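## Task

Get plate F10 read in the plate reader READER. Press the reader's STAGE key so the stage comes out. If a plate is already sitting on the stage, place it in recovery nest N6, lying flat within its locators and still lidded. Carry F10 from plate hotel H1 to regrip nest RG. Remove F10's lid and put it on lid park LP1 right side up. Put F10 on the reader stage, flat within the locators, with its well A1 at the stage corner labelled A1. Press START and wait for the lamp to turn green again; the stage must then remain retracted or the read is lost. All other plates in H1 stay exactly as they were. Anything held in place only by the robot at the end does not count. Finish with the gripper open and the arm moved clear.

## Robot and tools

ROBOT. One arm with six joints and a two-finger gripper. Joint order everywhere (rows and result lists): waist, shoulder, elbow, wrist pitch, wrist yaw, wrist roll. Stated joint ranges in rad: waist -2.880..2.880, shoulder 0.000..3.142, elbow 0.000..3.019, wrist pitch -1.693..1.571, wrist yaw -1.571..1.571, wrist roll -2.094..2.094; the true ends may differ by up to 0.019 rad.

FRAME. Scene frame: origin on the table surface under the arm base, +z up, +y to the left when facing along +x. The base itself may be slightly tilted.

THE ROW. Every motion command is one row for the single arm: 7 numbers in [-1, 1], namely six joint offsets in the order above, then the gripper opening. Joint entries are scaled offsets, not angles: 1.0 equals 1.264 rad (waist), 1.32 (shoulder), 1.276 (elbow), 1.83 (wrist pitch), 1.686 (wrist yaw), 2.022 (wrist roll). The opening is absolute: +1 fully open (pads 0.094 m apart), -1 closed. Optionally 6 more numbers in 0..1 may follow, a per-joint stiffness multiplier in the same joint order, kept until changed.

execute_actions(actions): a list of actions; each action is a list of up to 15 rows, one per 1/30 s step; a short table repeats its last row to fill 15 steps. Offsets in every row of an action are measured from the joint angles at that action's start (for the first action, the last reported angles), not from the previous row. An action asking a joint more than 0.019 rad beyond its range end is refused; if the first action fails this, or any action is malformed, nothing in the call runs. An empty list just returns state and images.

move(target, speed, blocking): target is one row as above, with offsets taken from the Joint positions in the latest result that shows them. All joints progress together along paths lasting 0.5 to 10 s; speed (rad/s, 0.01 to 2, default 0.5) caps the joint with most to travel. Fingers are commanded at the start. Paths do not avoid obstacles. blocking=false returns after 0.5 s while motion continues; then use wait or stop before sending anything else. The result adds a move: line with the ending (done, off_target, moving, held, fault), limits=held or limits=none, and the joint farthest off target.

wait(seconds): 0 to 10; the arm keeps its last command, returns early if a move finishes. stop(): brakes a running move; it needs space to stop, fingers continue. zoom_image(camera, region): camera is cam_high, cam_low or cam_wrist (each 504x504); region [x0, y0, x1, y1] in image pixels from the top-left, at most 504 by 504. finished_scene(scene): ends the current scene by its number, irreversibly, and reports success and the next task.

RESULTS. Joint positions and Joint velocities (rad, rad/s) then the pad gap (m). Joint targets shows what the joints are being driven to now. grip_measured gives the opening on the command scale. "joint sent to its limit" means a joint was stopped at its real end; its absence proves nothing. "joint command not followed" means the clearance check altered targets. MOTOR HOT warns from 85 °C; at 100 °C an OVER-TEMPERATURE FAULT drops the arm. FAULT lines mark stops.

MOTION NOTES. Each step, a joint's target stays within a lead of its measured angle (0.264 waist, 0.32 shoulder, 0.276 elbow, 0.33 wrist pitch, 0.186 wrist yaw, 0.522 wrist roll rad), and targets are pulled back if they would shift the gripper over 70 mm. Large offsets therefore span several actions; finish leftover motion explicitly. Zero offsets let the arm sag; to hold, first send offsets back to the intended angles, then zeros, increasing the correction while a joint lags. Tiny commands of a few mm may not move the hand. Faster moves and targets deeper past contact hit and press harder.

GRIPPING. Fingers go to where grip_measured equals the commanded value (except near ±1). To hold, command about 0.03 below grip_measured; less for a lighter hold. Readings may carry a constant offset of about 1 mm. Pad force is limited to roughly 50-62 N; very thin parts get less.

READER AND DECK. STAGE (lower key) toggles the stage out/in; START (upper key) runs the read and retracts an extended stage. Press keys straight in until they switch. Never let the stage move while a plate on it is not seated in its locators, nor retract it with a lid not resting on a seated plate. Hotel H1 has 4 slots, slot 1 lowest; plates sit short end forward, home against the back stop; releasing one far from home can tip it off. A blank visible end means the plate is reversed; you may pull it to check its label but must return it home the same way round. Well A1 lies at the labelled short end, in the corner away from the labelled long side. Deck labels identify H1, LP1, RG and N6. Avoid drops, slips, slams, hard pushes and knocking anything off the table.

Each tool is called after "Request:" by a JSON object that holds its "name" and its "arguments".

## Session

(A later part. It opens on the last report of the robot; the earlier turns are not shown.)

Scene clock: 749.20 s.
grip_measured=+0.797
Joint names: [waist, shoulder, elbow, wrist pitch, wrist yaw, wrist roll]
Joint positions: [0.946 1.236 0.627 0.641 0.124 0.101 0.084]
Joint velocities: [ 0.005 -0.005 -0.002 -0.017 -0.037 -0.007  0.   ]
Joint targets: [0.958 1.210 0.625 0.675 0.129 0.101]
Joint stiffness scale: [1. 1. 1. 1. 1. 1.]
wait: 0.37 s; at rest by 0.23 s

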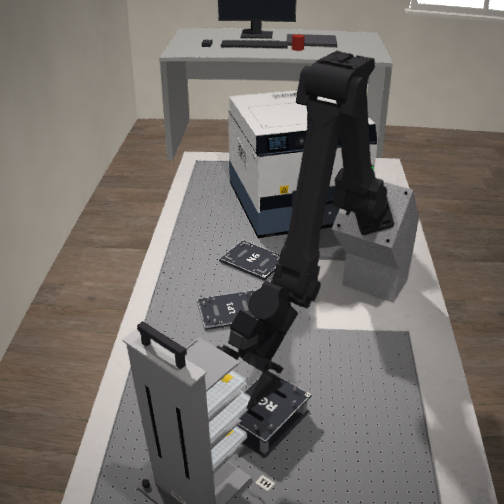

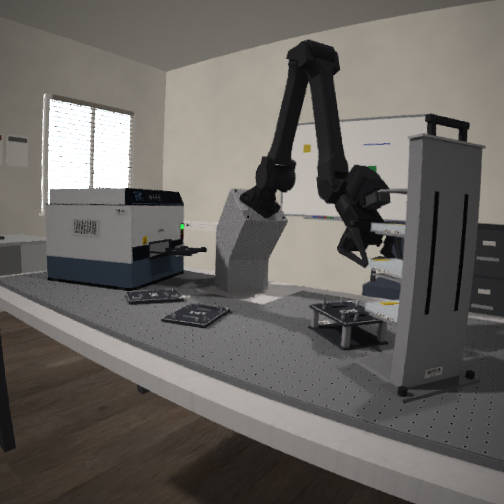

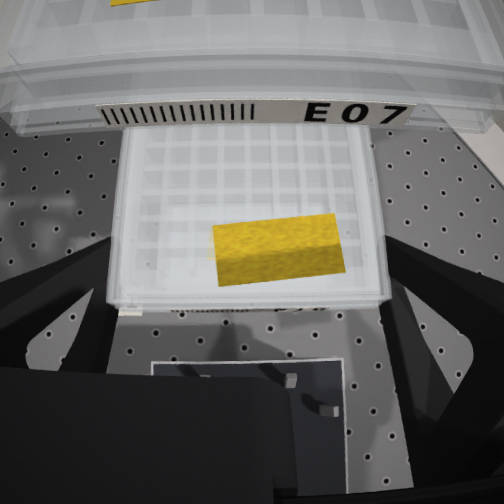

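Request:
{"name": "execute_actions", "arguments": {"actions": [[[0.01008,-0.02068,-0.00535,0.02075,0.0034,0,0.767],[0.01175,-0.02342,-0.01382,0.02678,0.00463,0,0.767],[0.01432,-0.02759,-0.0269,0.03598,0.00652,0,0.767],[0.01764,-0.03287,-0.04375,0.04764,0.00896,0,0.767],[0.02153,-0.03895,-0.06356,0.06106,0.01183,0,0.767],[0.02584,-0.04551,-0.08544,0.07554,0.01499,0,0.767],[0.03039,-0.05222,-0.1086,0.09036,0.01835,0,0.767],[0.03503,-0.05878,-0.13215,0.10484,0.02175,0,0.767],[0.03958,-0.06486,-0.15531,0.11826,0.02511,0,0.767],[0.04389,-0.07014,-0.17719,0.12992,0.02827,0,0.767],[0.04778,-0.07431,-0.197,0.13912,0.03114,0,0.767],[0.0511,-0.07705,-0.21385,0.14515,0.03358,0,0.767],[0.05367,-0.07803,-0.22693,0.14732,0.03547,0,0.767],[0.05534,-0.07803,-0.2354,0.14732,0.0367,0,0.767],[0.05593,-0.07803,-0.2384,0.14732,0.03713,0,0.767]]]}}

Request:
{"name": "wait", "arguments": {"seconds": 0.3}}

Scene clock: 781.93 s.
grip_measured=+0.797
Joint names: [waist, shoulder, elbow, wrist pitch, wrist yaw, wrist roll]
Joint positions: [1.006 1.152 0.333 0.868 0.181 0.101 0.084]
Joint velocities: [ 0.063 -0.024 -0.369  0.085  0.037 -0.007 -0.   ]
Joint targets: [1.017 1.133 0.323 0.911 0.187 0.101]
Joint stiffness scale: [1. 1. 1. 1. 1. 1.]

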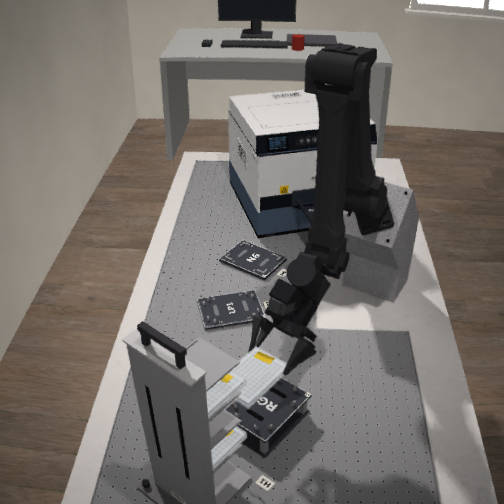

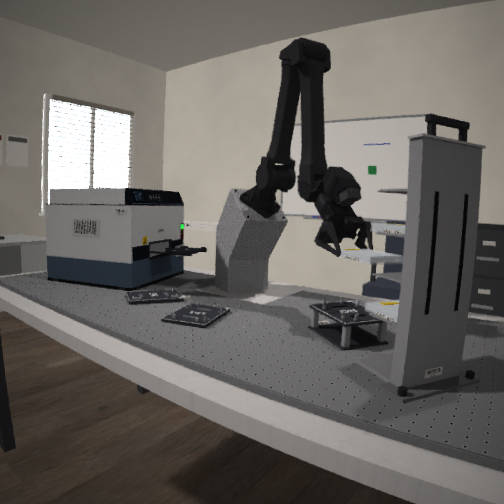

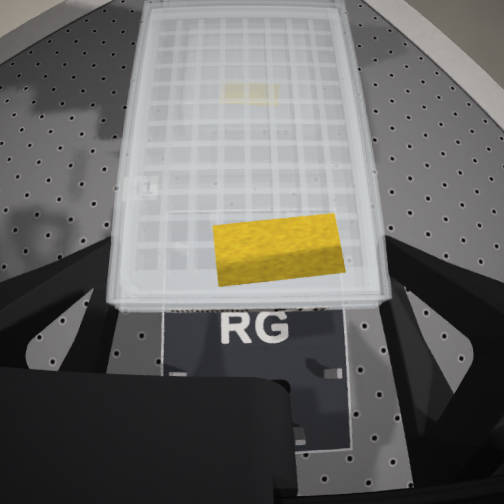

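Scene clock: 782.23 s.
grip_measured=+0.797
Joint names: [waist, shoulder, elbow, wrist pitch, wrist yaw, wrist roll]
Joint positions: [1.008 1.151 0.316 0.876 0.182 0.101 0.084]
Joint velocities: [-0.005 -0.005  0.002  0.002 -0.095 -0.081  0.   ]
Joint targets: [1.017 1.132 0.323 0.911 0.187 0.101]
Joint stiffness scale: [1. 1. 1. 1. 1. 1.]
wait: 0.30 s; no rest

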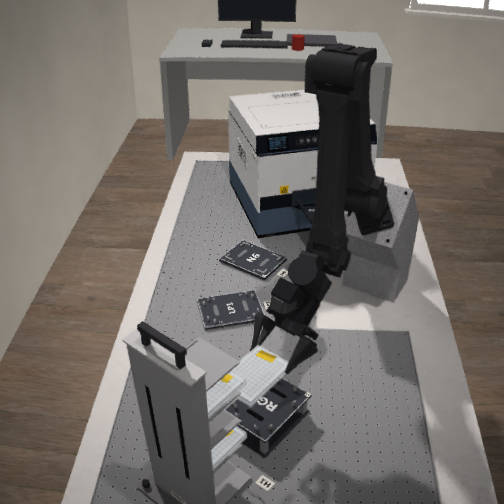

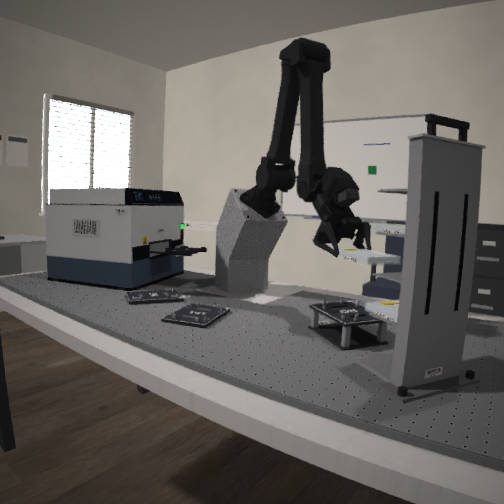

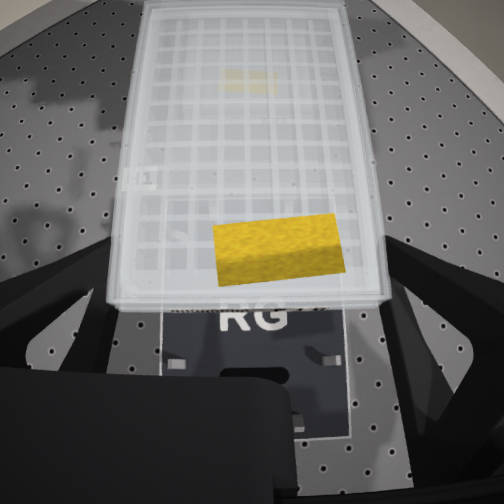

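Request:
{"name": "zoom_image", "arguments": {"camera": "cam_wrist", "region": [140, 290, 380, 450]}}

Region (140, 290, 380, 450) of cam_wrist's 504x504 image, scaled by 2.100, with more detail than that image has.

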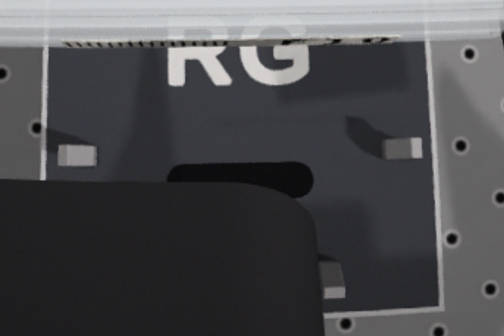

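Request:
{"name": "move", "arguments": {"target": [0.0186, 0.4545, 0.0286, 0.331, 0.0115, -0.0074, 0.767], "speed": 0.8}}

Scene clock: 818.50 s.
grip_measured=+0.797
Joint names: [waist, shoulder, elbow, wrist pitch, wrist yaw, wrist roll]
Joint positions: [1.02  1.744 0.346 1.448 0.197 0.096 0.084]
Joint velocities: [-0.005 -0.005  0.007 -0.012 -0.066  0.037 -0.001]
Joint targets: [1.031 1.751 0.353 1.482 0.202 0.086]
Joint stiffness scale: [1. 1. 1. 1. 1. 1.]
move: off_target; limits=none; farthest joint: the wrist pitch, 0.034 radians from its target (0.605 radians at the start)

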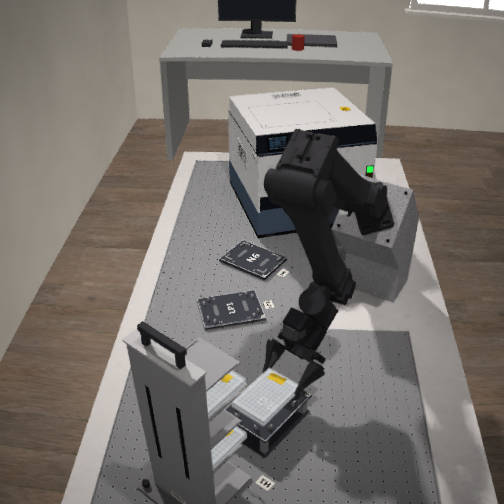

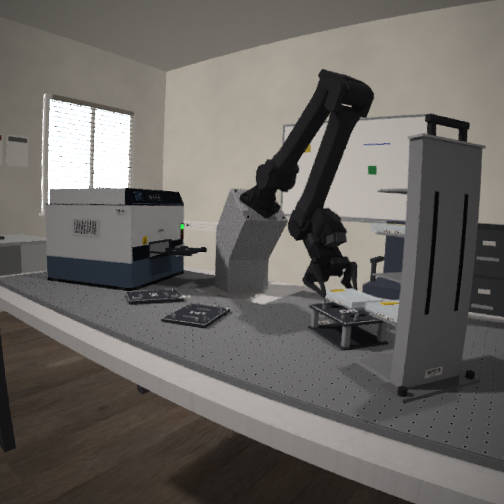

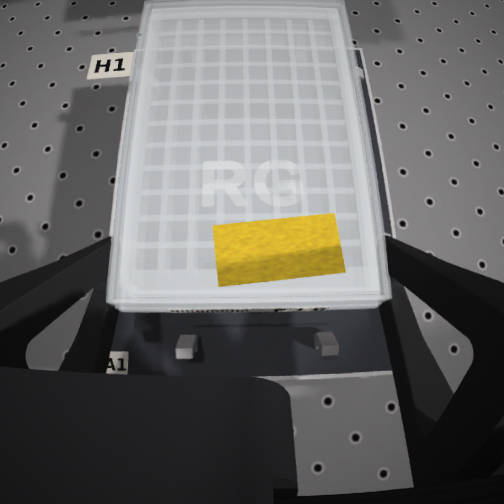

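Request:
{"name": "zoom_image", "arguments": {"camera": "cam_wrist", "region": [100, 285, 260, 385]}}

Request:
{"name": "zoom_image", "arguments": {"camera": "cam_wrist", "region": [250, 285, 410, 385]}}

Request:
{"name": "zoom_image", "arguments": {"camera": "cam_wrist", "region": [320, 0, 420, 250]}}

Request:
{"name": "zoom_image", "arguments": {"camera": "cam_wrist", "region": [80, 0, 180, 250]}}

Region (100, 285, 260, 385) of cam_wrist's 504x504 image, scaled by 3.150, with more detail than that image has; it fills the top 315 rows of this view, and the rest is white.

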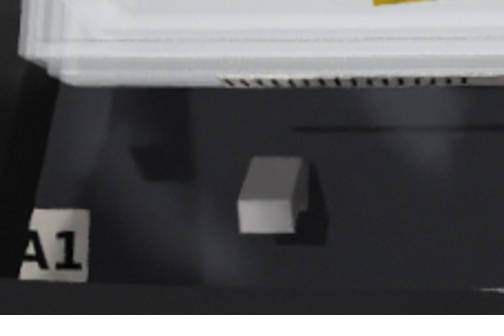

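Region (250, 285, 410, 385) of cam_wrist's 504x504 image, scaled by 3.150, with more detail than that image has; it fills the top 315 rows of this view, and the rest is white.

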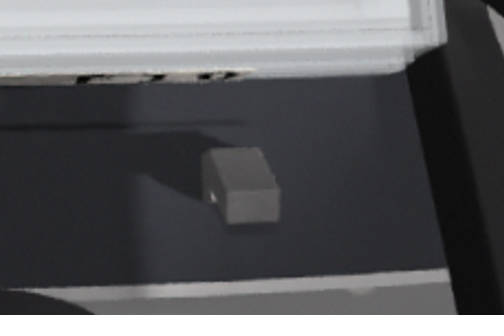

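Region (320, 0, 420, 250) of cam_wrist's 504x504 image, scaled by 2.016, with more detail than that image has; it fills the left 202 columns of this view, and the rest is white.

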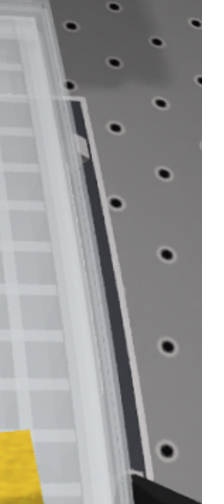

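Region (80, 0, 180, 250) of cam_wrist's 504x504 image, scaled by 2.016, with more detail than that image has; it fills the left 202 columns of this view, and the rest is white.

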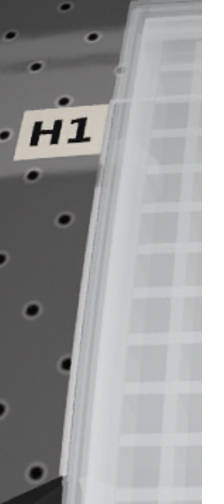

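Request:
{"name": "zoom_image", "arguments": {"camera": "cam_wrist", "region": [110, 0, 170, 120]}}

Request:
{"name": "zoom_image", "arguments": {"camera": "cam_wrist", "region": [325, 0, 385, 120]}}

Region (110, 0, 170, 120) of cam_wrist's 504x504 image, scaled by 4.200, with more detail than that image has.

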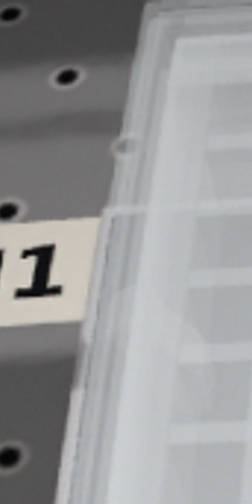

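Region (325, 0, 385, 120) of cam_wrist's 504x504 image, scaled by 4.200, with more detail than that image has.

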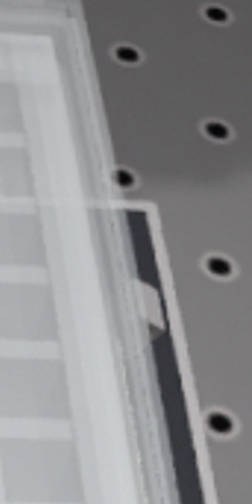

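Request:
{"name": "execute_actions", "arguments": {"actions": [[[-0.002,0.013,0.0062,0.0186,-0.001,0,0.767],[-0.00955,0.02029,0.00638,0.01888,-0.00302,0,0.767],[-0.00973,0.02195,0.0067,0.01971,-0.00315,0,0.767],[-0.01,0.0245,0.0072,0.02098,-0.00335,0,0.767],[-0.01035,0.02776,0.00782,0.02261,-0.00362,0,0.767],[-0.01076,0.03156,0.00856,0.02451,-0.00392,0,0.767],[-0.0112,0.03571,0.00936,0.02658,-0.00425,0,0.767],[-0.01167,0.04004,0.01019,0.02875,-0.0046,0,0.767],[-0.01213,0.04437,0.01102,0.03091,-0.00495,0,0.767],[-0.01257,0.04852,0.01182,0.03298,-0.00528,0,0.767],[-0.01298,0.05232,0.01256,0.03488,-0.00558,0,0.767],[-0.01333,0.05558,0.01318,0.03651,-0.00585,0,0.767],[-0.0136,0.05813,0.01368,0.03778,-0.00605,0,0.767],[-0.01378,0.05979,0.014,0.03861,-0.00618,0,0.767],[-0.01384,0.06038,0.01411,0.03891,-0.00623,0,0.767]]]}}

Request:
{"name": "wait", "arguments": {"seconds": 0.35}}

Scene clock: 874.63 s.
grip_measured=+0.797
Joint names: [waist, shoulder, elbow, wrist pitch, wrist yaw, wrist roll]
Joint positions: [1.015 1.799 0.357 1.481 0.191 0.096 0.084]
Joint velocities: [-0.015  0.083 -0.012  0.027 -0.095 -0.022  0.001]
Joint targets: [1.002 1.824 0.364 1.519 0.187 0.096]
Joint stiffness scale: [1. 1. 1. 1. 1. 1.]

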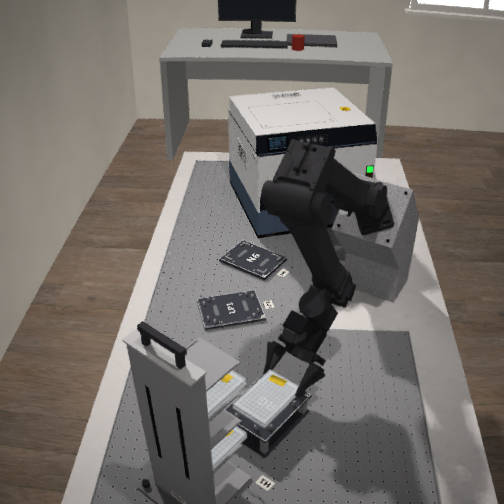

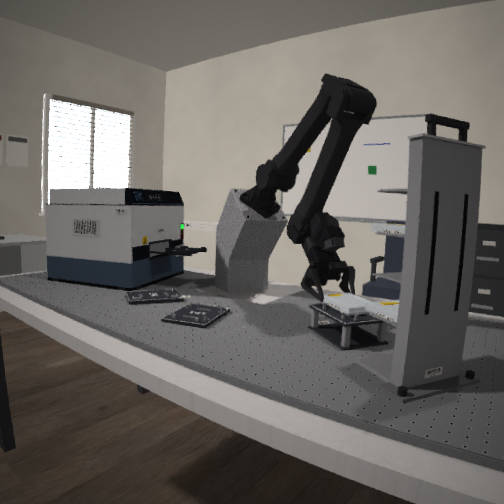

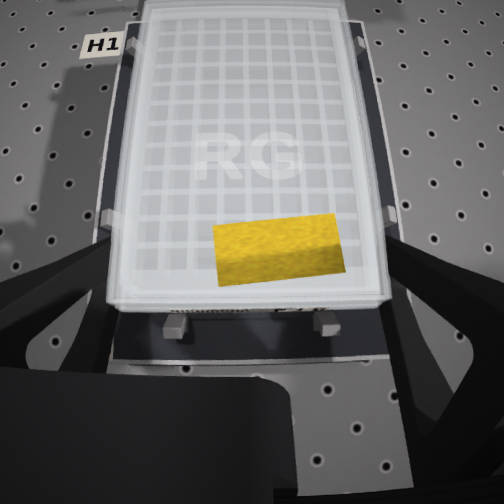

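Scene clock: 875.00 s.
grip_measured=+0.797
Joint names: [waist, shoulder, elbow, wrist pitch, wrist yaw, wrist roll]
Joint positions: [1.014 1.804 0.357 1.485 0.191 0.096 0.084]
Joint velocities: [ 0.005 -0.005 -0.007 -0.012 -0.037 -0.066  0.001]
Joint targets: [1.002 1.824 0.364 1.519 0.186 0.096]
Joint stiffness scale: [1. 1. 1. 1. 1. 1.]
wait: 0.37 s; at rest by 0.33 s

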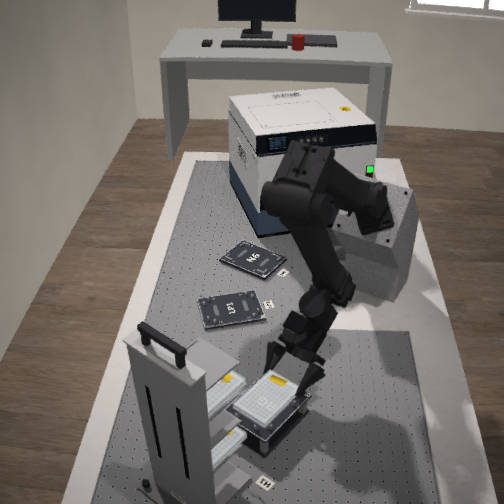

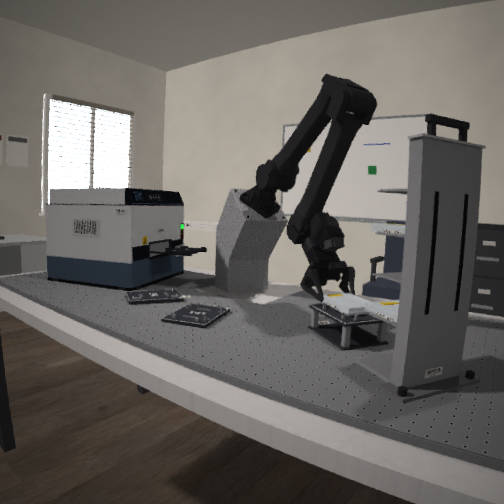

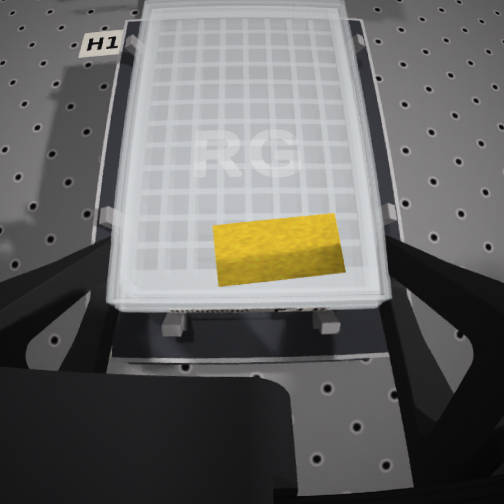

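Request:
{"name": "zoom_image", "arguments": {"camera": "cam_wrist", "region": [90, 190, 250, 370]}}

Request:
{"name": "zoom_image", "arguments": {"camera": "cam_wrist", "region": [250, 190, 410, 370]}}

Request:
{"name": "zoom_image", "arguments": {"camera": "cam_wrist", "region": [100, 0, 400, 80]}}

Region (90, 190, 250, 370) of cam_wrist's 504x504 image, scaled by 2.800, with more detail than that image has.

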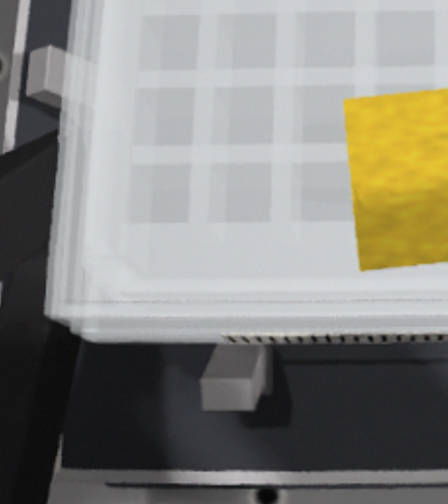

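Region (250, 190, 410, 370) of cam_wrist's 504x504 image, scaled by 2.800, with more detail than that image has.

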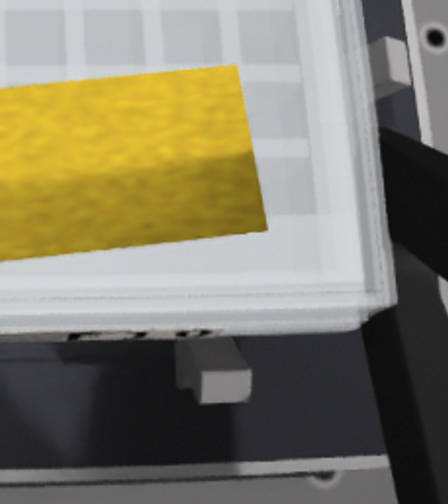

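Region (100, 0, 400, 80) of cam_wrist's 504x504 image, scaled by 1.680, with more detail than that image has; it fills the top 134 rows of this view, and the rest is white.

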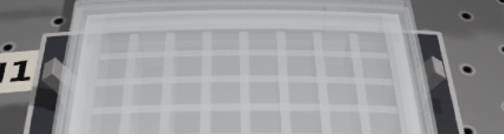

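Request:
{"name": "execute_actions", "arguments": {"actions": [[[-0.0095,0.01704,0.00577,0.01879,-0.003,0,0.767],[-0.0095,0.01809,0.00655,0.01937,-0.003,0,0.767],[-0.0096,0.01972,0.00775,0.02026,-0.003,0,0.767],[-0.0096,0.02181,0.00926,0.02139,-0.0031,0,0.767],[-0.0097,0.02427,0.011,0.02269,-0.0031,0,0.767],[-0.0097,0.02699,0.01287,0.02409,-0.0031,0,0.767],[-0.0098,0.02987,0.0148,0.02553,-0.0032,0,0.767],[-0.0098,0.03279,0.01667,0.02693,-0.0032,0,0.767],[-0.0099,0.03567,0.01841,0.02823,-0.0033,0,0.767],[-0.0099,0.03839,0.01992,0.02936,-0.0033,0,0.767],[-0.01,0.04085,0.02112,0.03025,-0.0034,0,0.767],[-0.01,0.04294,0.0219,0.03083,-0.0034,0,0.767],[-0.01,0.04457,0.02218,0.03104,-0.0034,0,0.767],[-0.01,0.04562,0.02218,0.03104,-0.0034,0,0.767],[-0.01,0.04599,0.02218,0.03104,-0.0034,0,0.767]]]}}

Request:
{"name": "wait", "arguments": {"seconds": 0.35}}

Scene clock: 901.03 s.
grip_measured=+0.797
Joint names: [waist, shoulder, elbow, wrist pitch, wrist yaw, wrist roll]
Joint positions: [1.014 1.835 0.376 1.517 0.19  0.096 0.084]
Joint velocities: [-0.005  0.015 -0.002  0.022 -0.037 -0.051 -0.001]
Joint targets: [1.002 1.865 0.386 1.542 0.185 0.096]
Joint stiffness scale: [1. 1. 1. 1. 1. 1.]

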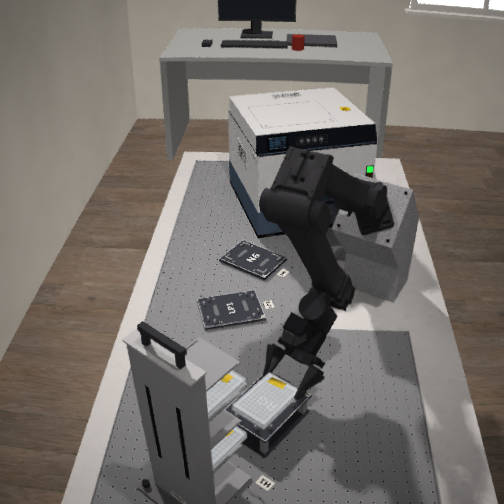

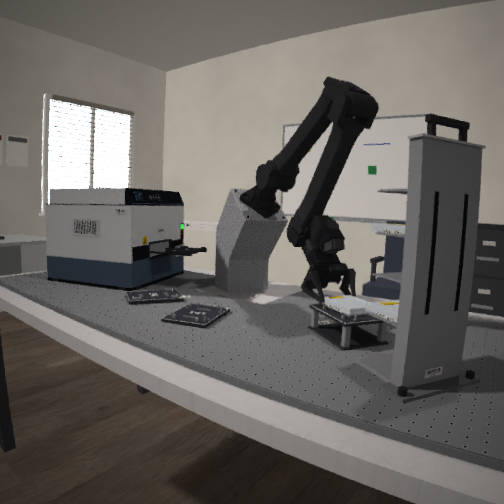

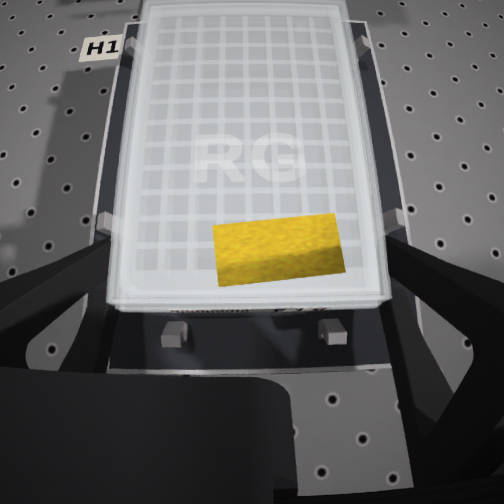

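Scene clock: 901.40 s.
grip_measured=+0.797
Joint names: [waist, shoulder, elbow, wrist pitch, wrist yaw, wrist roll]
Joint positions: [1.014 1.836 0.376 1.518 0.19  0.096 0.084]
Joint velocities: [-0.015 -0.005  0.017 -0.002 -0.007  0.022  0.   ]
Joint targets: [1.002 1.865 0.386 1.542 0.185 0.096]
Joint stiffness scale: [1. 1. 1. 1. 1. 1.]
wait: 0.37 s; at rest by 0.17 s

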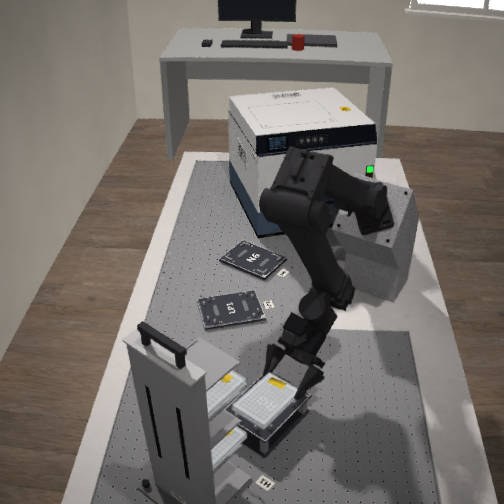

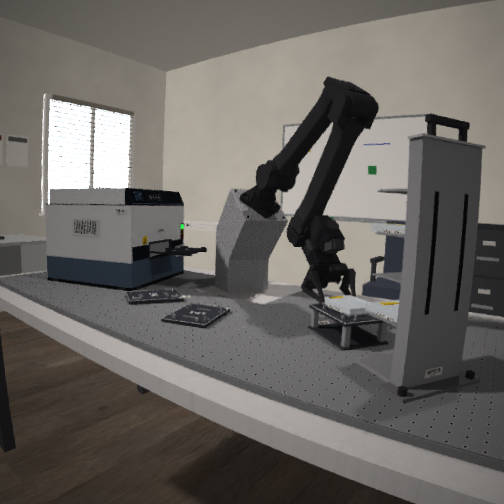

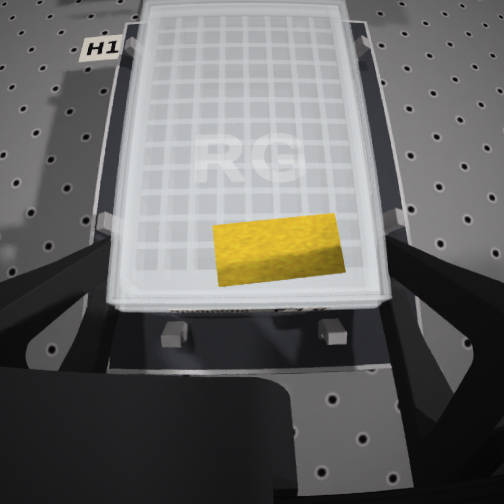

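Request:
{"name": "execute_actions", "arguments": {"actions": [[[-0.0095,0.0222,0.0055,0.008,-0.003,0,0.767],[-0.0095,0.0225,0.0055,0.003,-0.003,0,0.767],[-0.0095,0.0228,0.0055,-0.002,-0.003,0,0.767],[-0.0095,0.0231,0.0055,-0.0055,-0.003,0,0.767],[-0.0095,0.0234,0.0055,-0.0061,-0.003,0,0.767],[-0.0095,0.0237,0.0055,-0.0067,-0.003,0,0.767],[-0.0095,0.024,0.0055,-0.0073,-0.003,0,0.767],[-0.0095,0.0242,0.0057,-0.0079,-0.003,0,0.767],[-0.0095,0.0244,0.0059,-0.0085,-0.003,0,0.767],[-0.0095,0.0246,0.0061,-0.0091,-0.003,0,0.767],[-0.0095,0.0247,0.0063,-0.0097,-0.003,0,0.767],[-0.0095,0.0248,0.0065,-0.0103,-0.003,0,0.767],[-0.0095,0.0248,0.0066,-0.0109,-0.003,0,0.767],[-0.0095,0.0248,0.0066,-0.0115,-0.003,0,0.767],[-0.0095,0.0248,0.0066,-0.012,-0.003,0,0.767]]]}}

Request:
{"name": "wait", "arguments": {"seconds": 0.4}}

Scene clock: 913.10 s.
grip_measured=+0.797
Joint names: [waist, shoulder, elbow, wrist pitch, wrist yaw, wrist roll]
Joint positions: [1.013 1.837 0.376 1.518 0.189 0.096 0.084]
Joint velocities: [-0.015  0.015 -0.002 -0.002  0.037 -0.051  0.   ]
Joint targets: [1.002 1.868 0.384 1.496 0.184 0.096]
Joint stiffness scale: [1. 1. 1. 1. 1. 1.]

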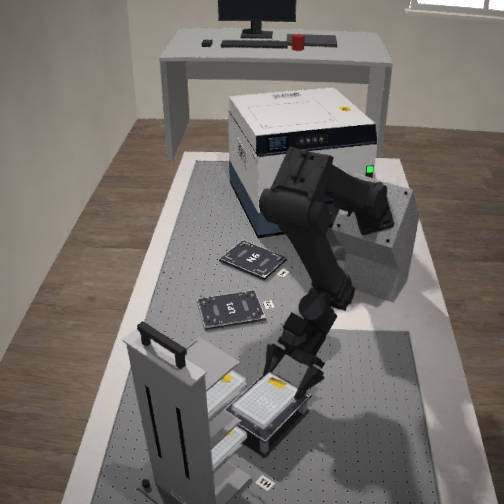

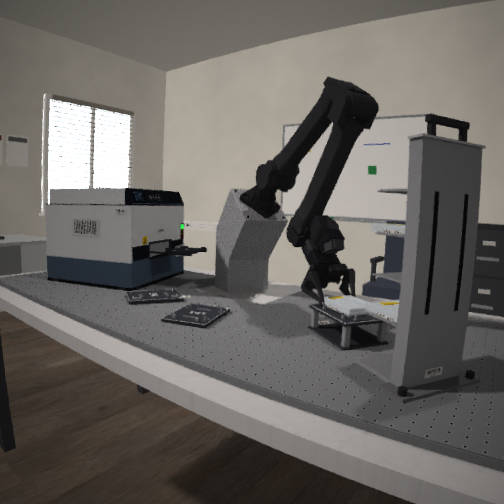

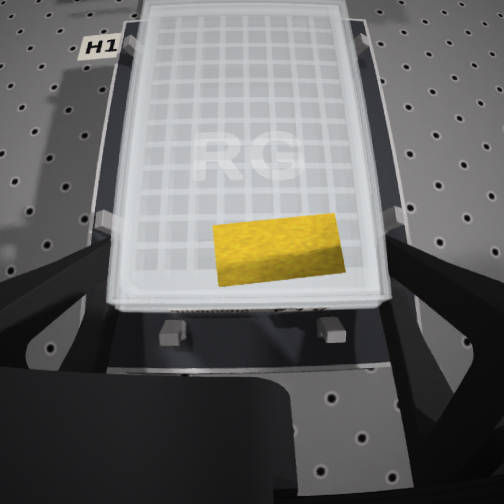

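Scene clock: 913.50 s.
grip_measured=+0.797
Joint names: [waist, shoulder, elbow, wrist pitch, wrist yaw, wrist roll]
Joint positions: [1.013 1.844 0.378 1.515 0.189 0.096 0.084]
Joint velocities: [-0.005 -0.005  0.022 -0.002  0.022 -0.007 -0.001]
Joint targets: [1.002 1.868 0.384 1.496 0.185 0.096]
Joint stiffness scale: [1. 1. 1. 1. 1. 1.]
wait: 0.40 s; no rest

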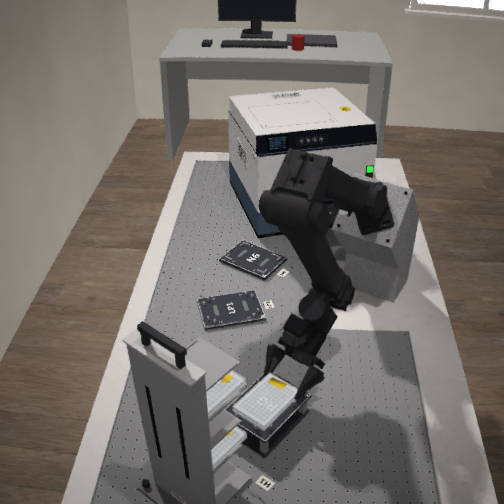

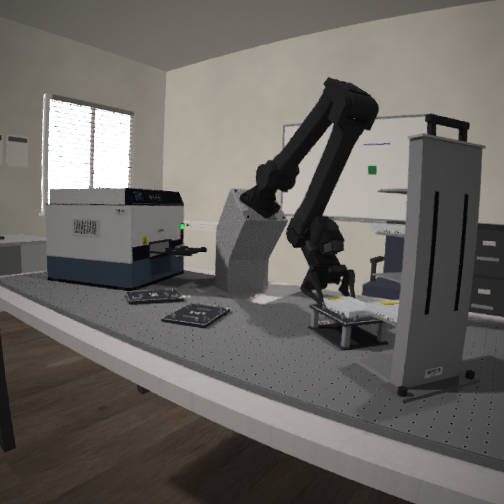

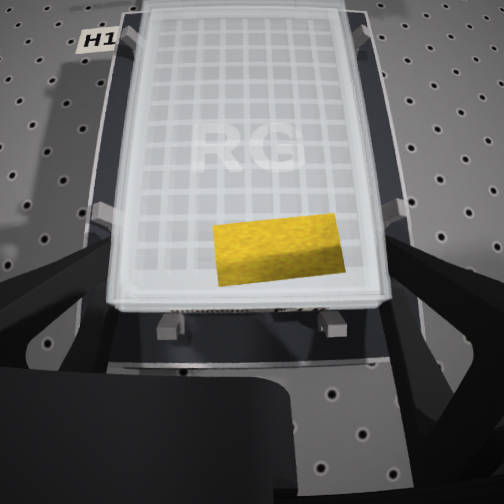

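Request:
{"name": "execute_actions", "arguments": {"actions": []}}

Request:
{"name": "zoom_image", "arguments": {"camera": "cam_low", "region": [300, 270, 410, 340]}}

Request:
{"name": "zoom_image", "arguments": {"camera": "cam_wrist", "region": [80, 190, 420, 380]}}

Request:
{"name": "zoom_image", "arguments": {"camera": "cam_wrist", "region": [100, 0, 400, 80]}}

Scene clock: 916.07 s.
grip_measured=+0.797
Joint names: [waist, shoulder, elbow, wrist pitch, wrist yaw, wrist roll]
Joint positions: [1.013 1.844 0.378 1.515 0.189 0.096 0.084]
Joint velocities: [ 0.005 -0.015 -0.007 -0.002 -0.007 -0.037  0.   ]
Joint targets: [1.002 1.868 0.384 1.496 0.185 0.096]
Joint stiffness scale: [1. 1. 1. 1. 1. 1.]

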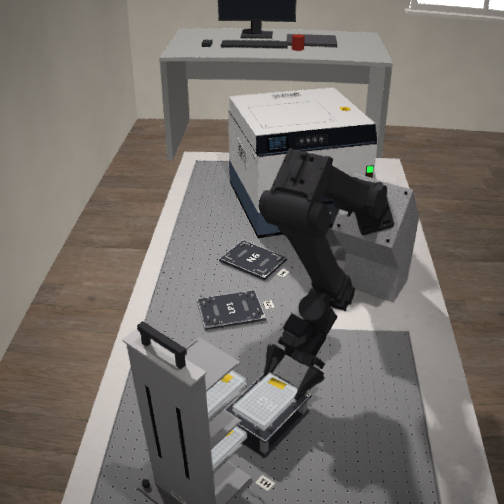

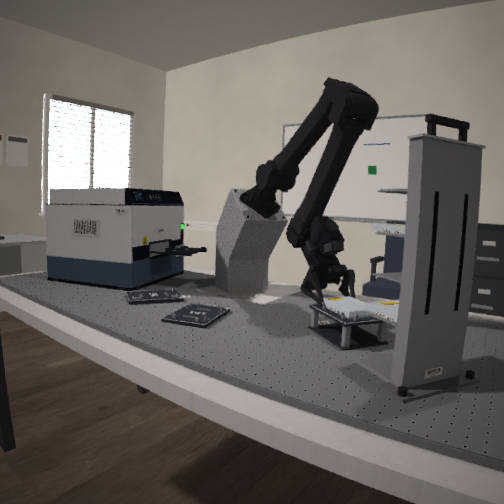

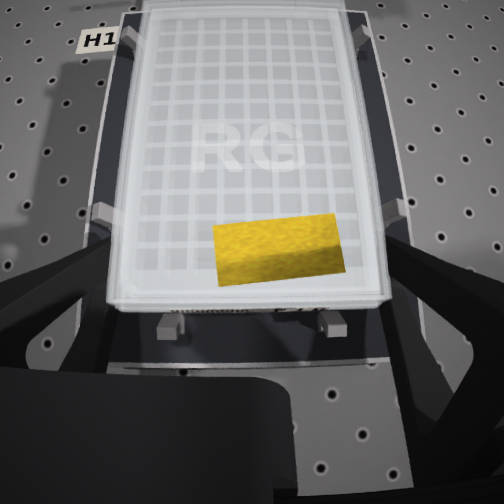

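Region (300, 270, 410, 340) of cam_low's 504x504 image, scaled by 4.582, with more detail than that image has; it fills the top 321 rows of this view, and the rest is white.

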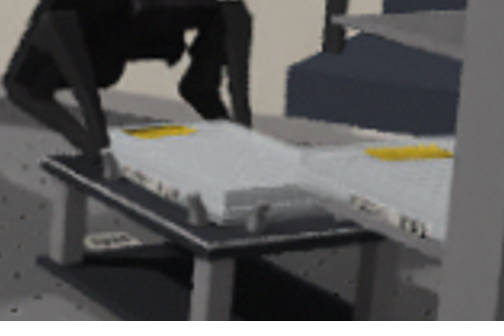

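Region (80, 190, 420, 380) of cam_wrist's 504x504 image, scaled by 1.482, with more detail than that image has; it fills the top 282 rows of this view, and the rest is white.

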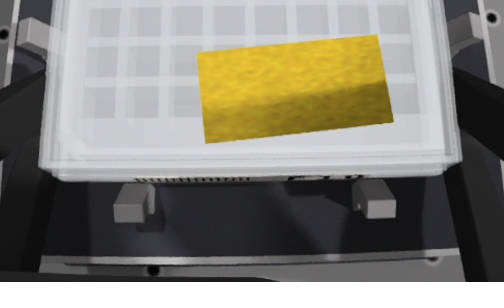

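Region (100, 0, 400, 80) of cam_wrist's 504x504 image, scaled by 1.680, with more detail than that image has; it fills the top 134 rows of this view, and the rest is white.

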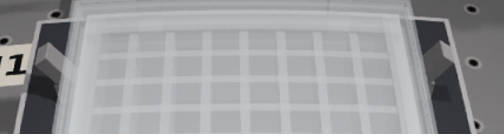

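Request:
{"name": "zoom_image", "arguments": {"camera": "cam_wrist", "region": [140, 295, 260, 375]}}

Request:
{"name": "zoom_image", "arguments": {"camera": "cam_wrist", "region": [260, 295, 380, 375]}}

Region (140, 295, 260, 375) of cam_wrist's 504x504 image, scaled by 4.200, with more detail than that image has.

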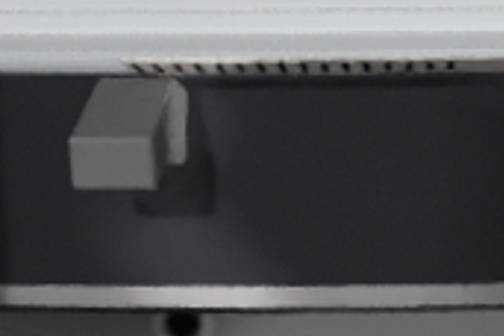

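Region (260, 295, 380, 375) of cam_wrist's 504x504 image, scaled by 4.200, with more detail than that image has.

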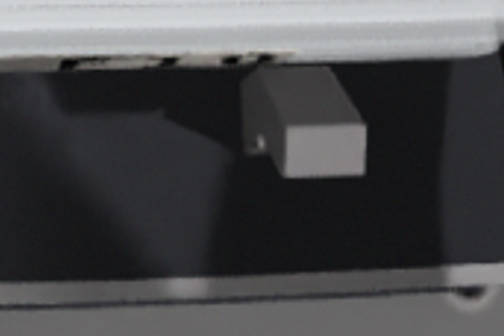

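Request:
{"name": "execute_actions", "arguments": {"actions": [[[-0.0063,0.018,0.0052,-0.0108,-0.0018,0,0.767],[-0.0063,0.018,0.0054,-0.0113,-0.0018,0,0.767],[-0.0063,0.018,0.0056,-0.0118,-0.0018,0,0.767],[-0.0063,0.018,0.0058,-0.0123,-0.0018,0,0.767],[-0.0063,0.018,0.0061,-0.0128,-0.0018,0,0.767],[-0.0063,0.018,0.0063,-0.0133,-0.0018,0,0.767],[-0.0063,0.018,0.0065,-0.0138,-0.0018,0,0.767],[-0.0063,0.018,0.0068,-0.0143,-0.0018,0,0.767],[-0.0063,0.018,0.007,-0.0148,-0.0018,0,0.767],[-0.0063,0.018,0.0072,-0.0153,-0.0018,0,0.767],[-0.0063,0.018,0.0075,-0.0158,-0.0018,0,0.767],[-0.0063,0.018,0.0077,-0.0163,-0.0018,0,0.767],[-0.0063,0.018,0.0079,-0.0168,-0.0018,0,0.767],[-0.0063,0.018,0.008,-0.017,-0.0018,0,0.767]]]}}

Request:
{"name": "wait", "arguments": {"seconds": 0.3}}

Scene clock: 942.90 s.
grip_measured=+0.797
Joint names: [waist, shoulder, elbow, wrist pitch, wrist yaw, wrist roll]
Joint positions: [1.013 1.844 0.379 1.509 0.189 0.096 0.084]
Joint velocities: [-0.015 -0.024 -0.007  0.012 -0.037 -0.022 -0.001]
Joint targets: [1.005 1.868 0.388 1.484 0.186 0.096]
Joint stiffness scale: [1. 1. 1. 1. 1. 1.]

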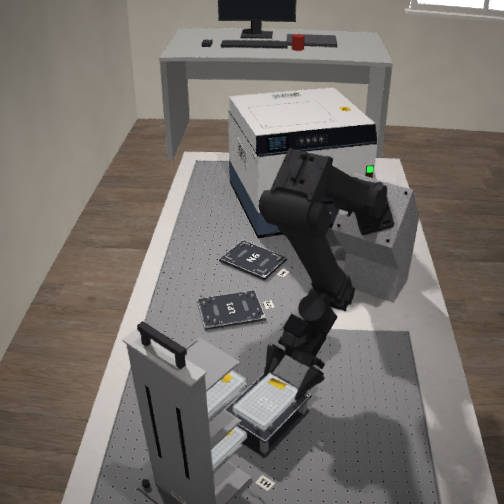

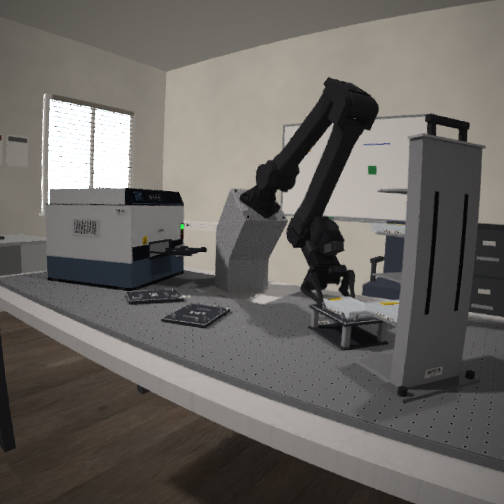

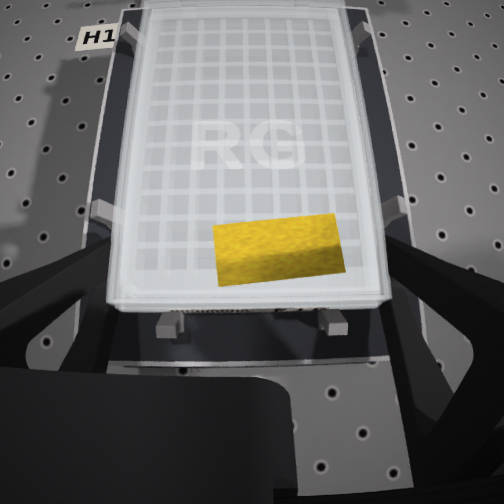

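Scene clock: 943.20 s.
grip_measured=+0.797
Joint names: [waist, shoulder, elbow, wrist pitch, wrist yaw, wrist roll]
Joint positions: [1.013 1.844 0.379 1.509 0.189 0.096 0.084]
Joint velocities: [-0.005 -0.015  0.017 -0.002  0.022  0.11  -0.   ]
Joint targets: [1.005 1.868 0.388 1.484 0.186 0.096]
Joint stiffness scale: [1. 1. 1. 1. 1. 1.]
wait: 0.30 s; at rest by 0.17 s

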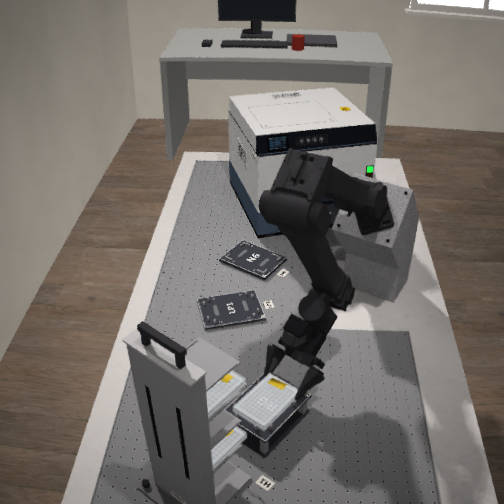

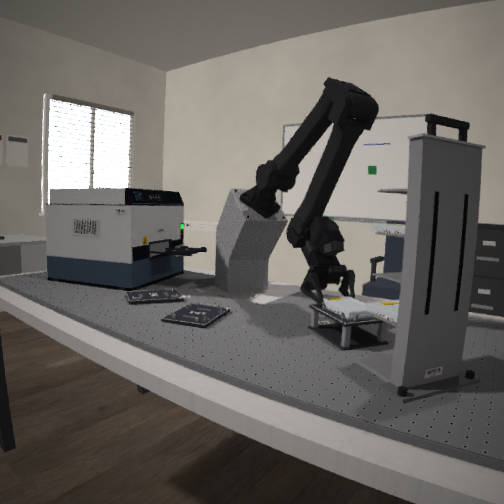

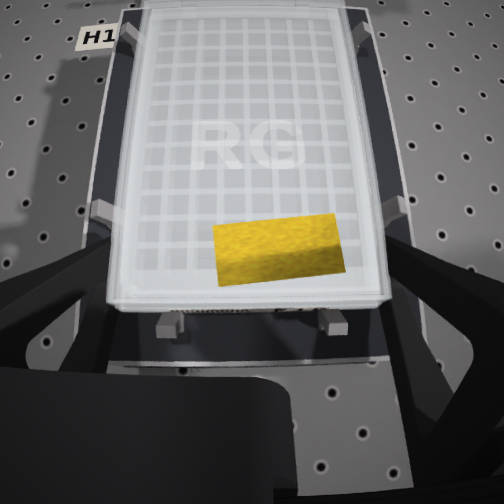

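Request:
{"name": "execute_actions", "arguments": {"actions": [[[0,0.012,0.003,-0.006,0,0,0.78],[0,0.006,0.002,-0.004,0,0,0.795],[0,0,0,-0.002,0,0,0.81],[0,-0.006,-0.003,0,0,0,0.83],[0,-0.012,-0.006,0,0,0,0.86],[0,-0.017,-0.009,0,0,0,0.9],[0,-0.0207,-0.0117,0,0,0,0.95],[0,-0.0235,-0.0135,0,0,0,1],[0,-0.0276,-0.0161,0,0,0,1],[0,-0.0323,-0.0192,0,0,0,1],[0,-0.0374,-0.0224,0,0,0,1],[0,-0.0421,-0.0255,0,0,0,1],[0,-0.0462,-0.0281,0,0,0,1],[0,-0.049,-0.0299,0,0,0,1],[0,-0.05,-0.0306,0,0,0,1]]]}}

Request:
{"name": "wait", "arguments": {"seconds": 0.3}}

Scene clock: 999.37 s.
grip_measured=+1.000
Joint names: [waist, shoulder, elbow, wrist pitch, wrist yaw, wrist roll]
Joint positions: [1.013 1.805 0.365 1.509 0.189 0.096 0.094]
Joint velocities: [-0.005 -0.181 -0.1    0.007  0.051 -0.051  0.   ]
Joint targets: [1.013 1.778 0.340 1.509 0.189 0.096]
Joint stiffness scale: [1. 1. 1. 1. 1. 1.]

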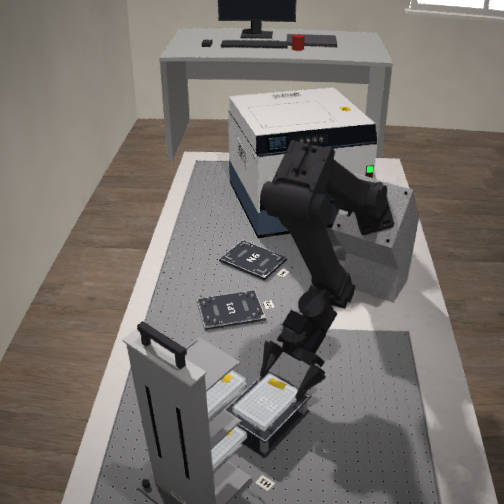

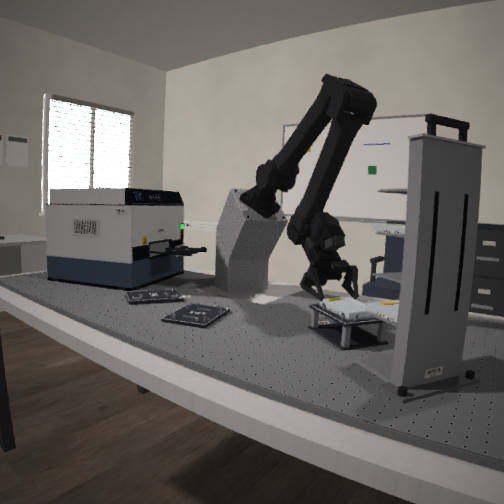

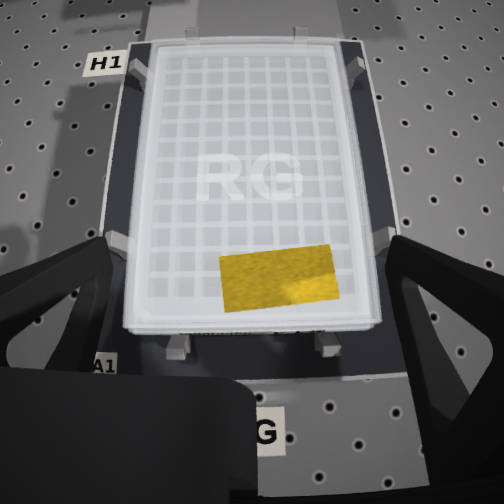

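Scene clock: 999.67 s.
grip_measured=+1.000
Joint names: [waist, shoulder, elbow, wrist pitch, wrist yaw, wrist roll]
Joint positions: [1.013 1.793 0.36  1.509 0.189 0.096 0.094]
Joint velocities: [-0.005 -0.005  0.032  0.002  0.007 -0.007  0.   ]
Joint targets: [1.013 1.778 0.340 1.509 0.189 0.096]
Joint stiffness scale: [1. 1. 1. 1. 1. 1.]
wait: 0.30 s; at rest by 0.27 s

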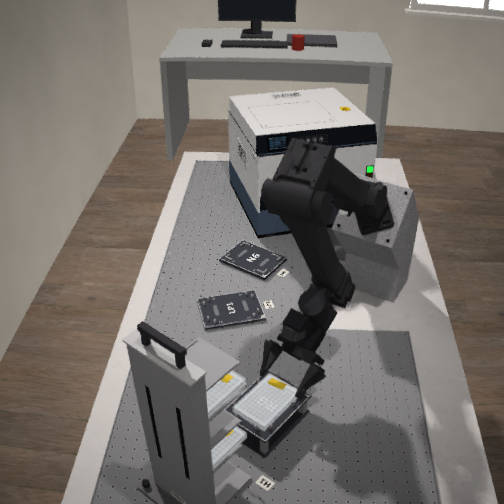

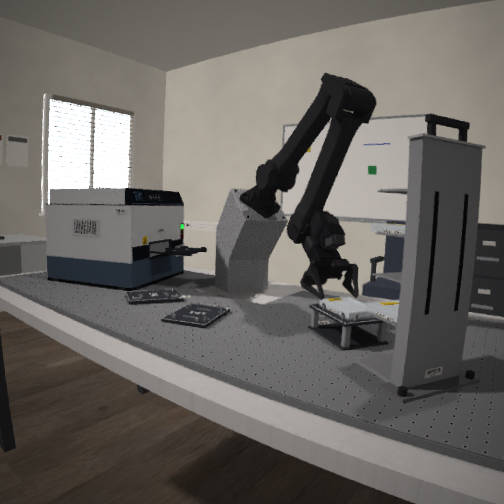

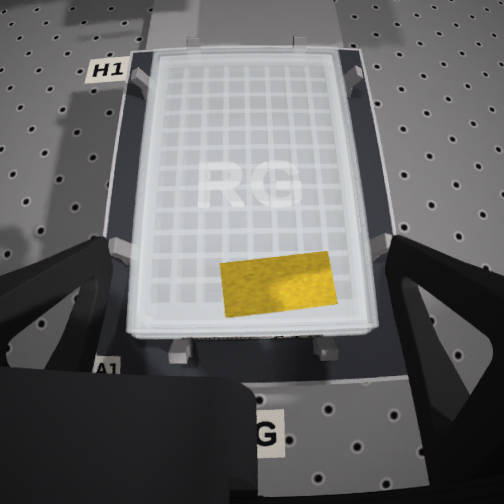

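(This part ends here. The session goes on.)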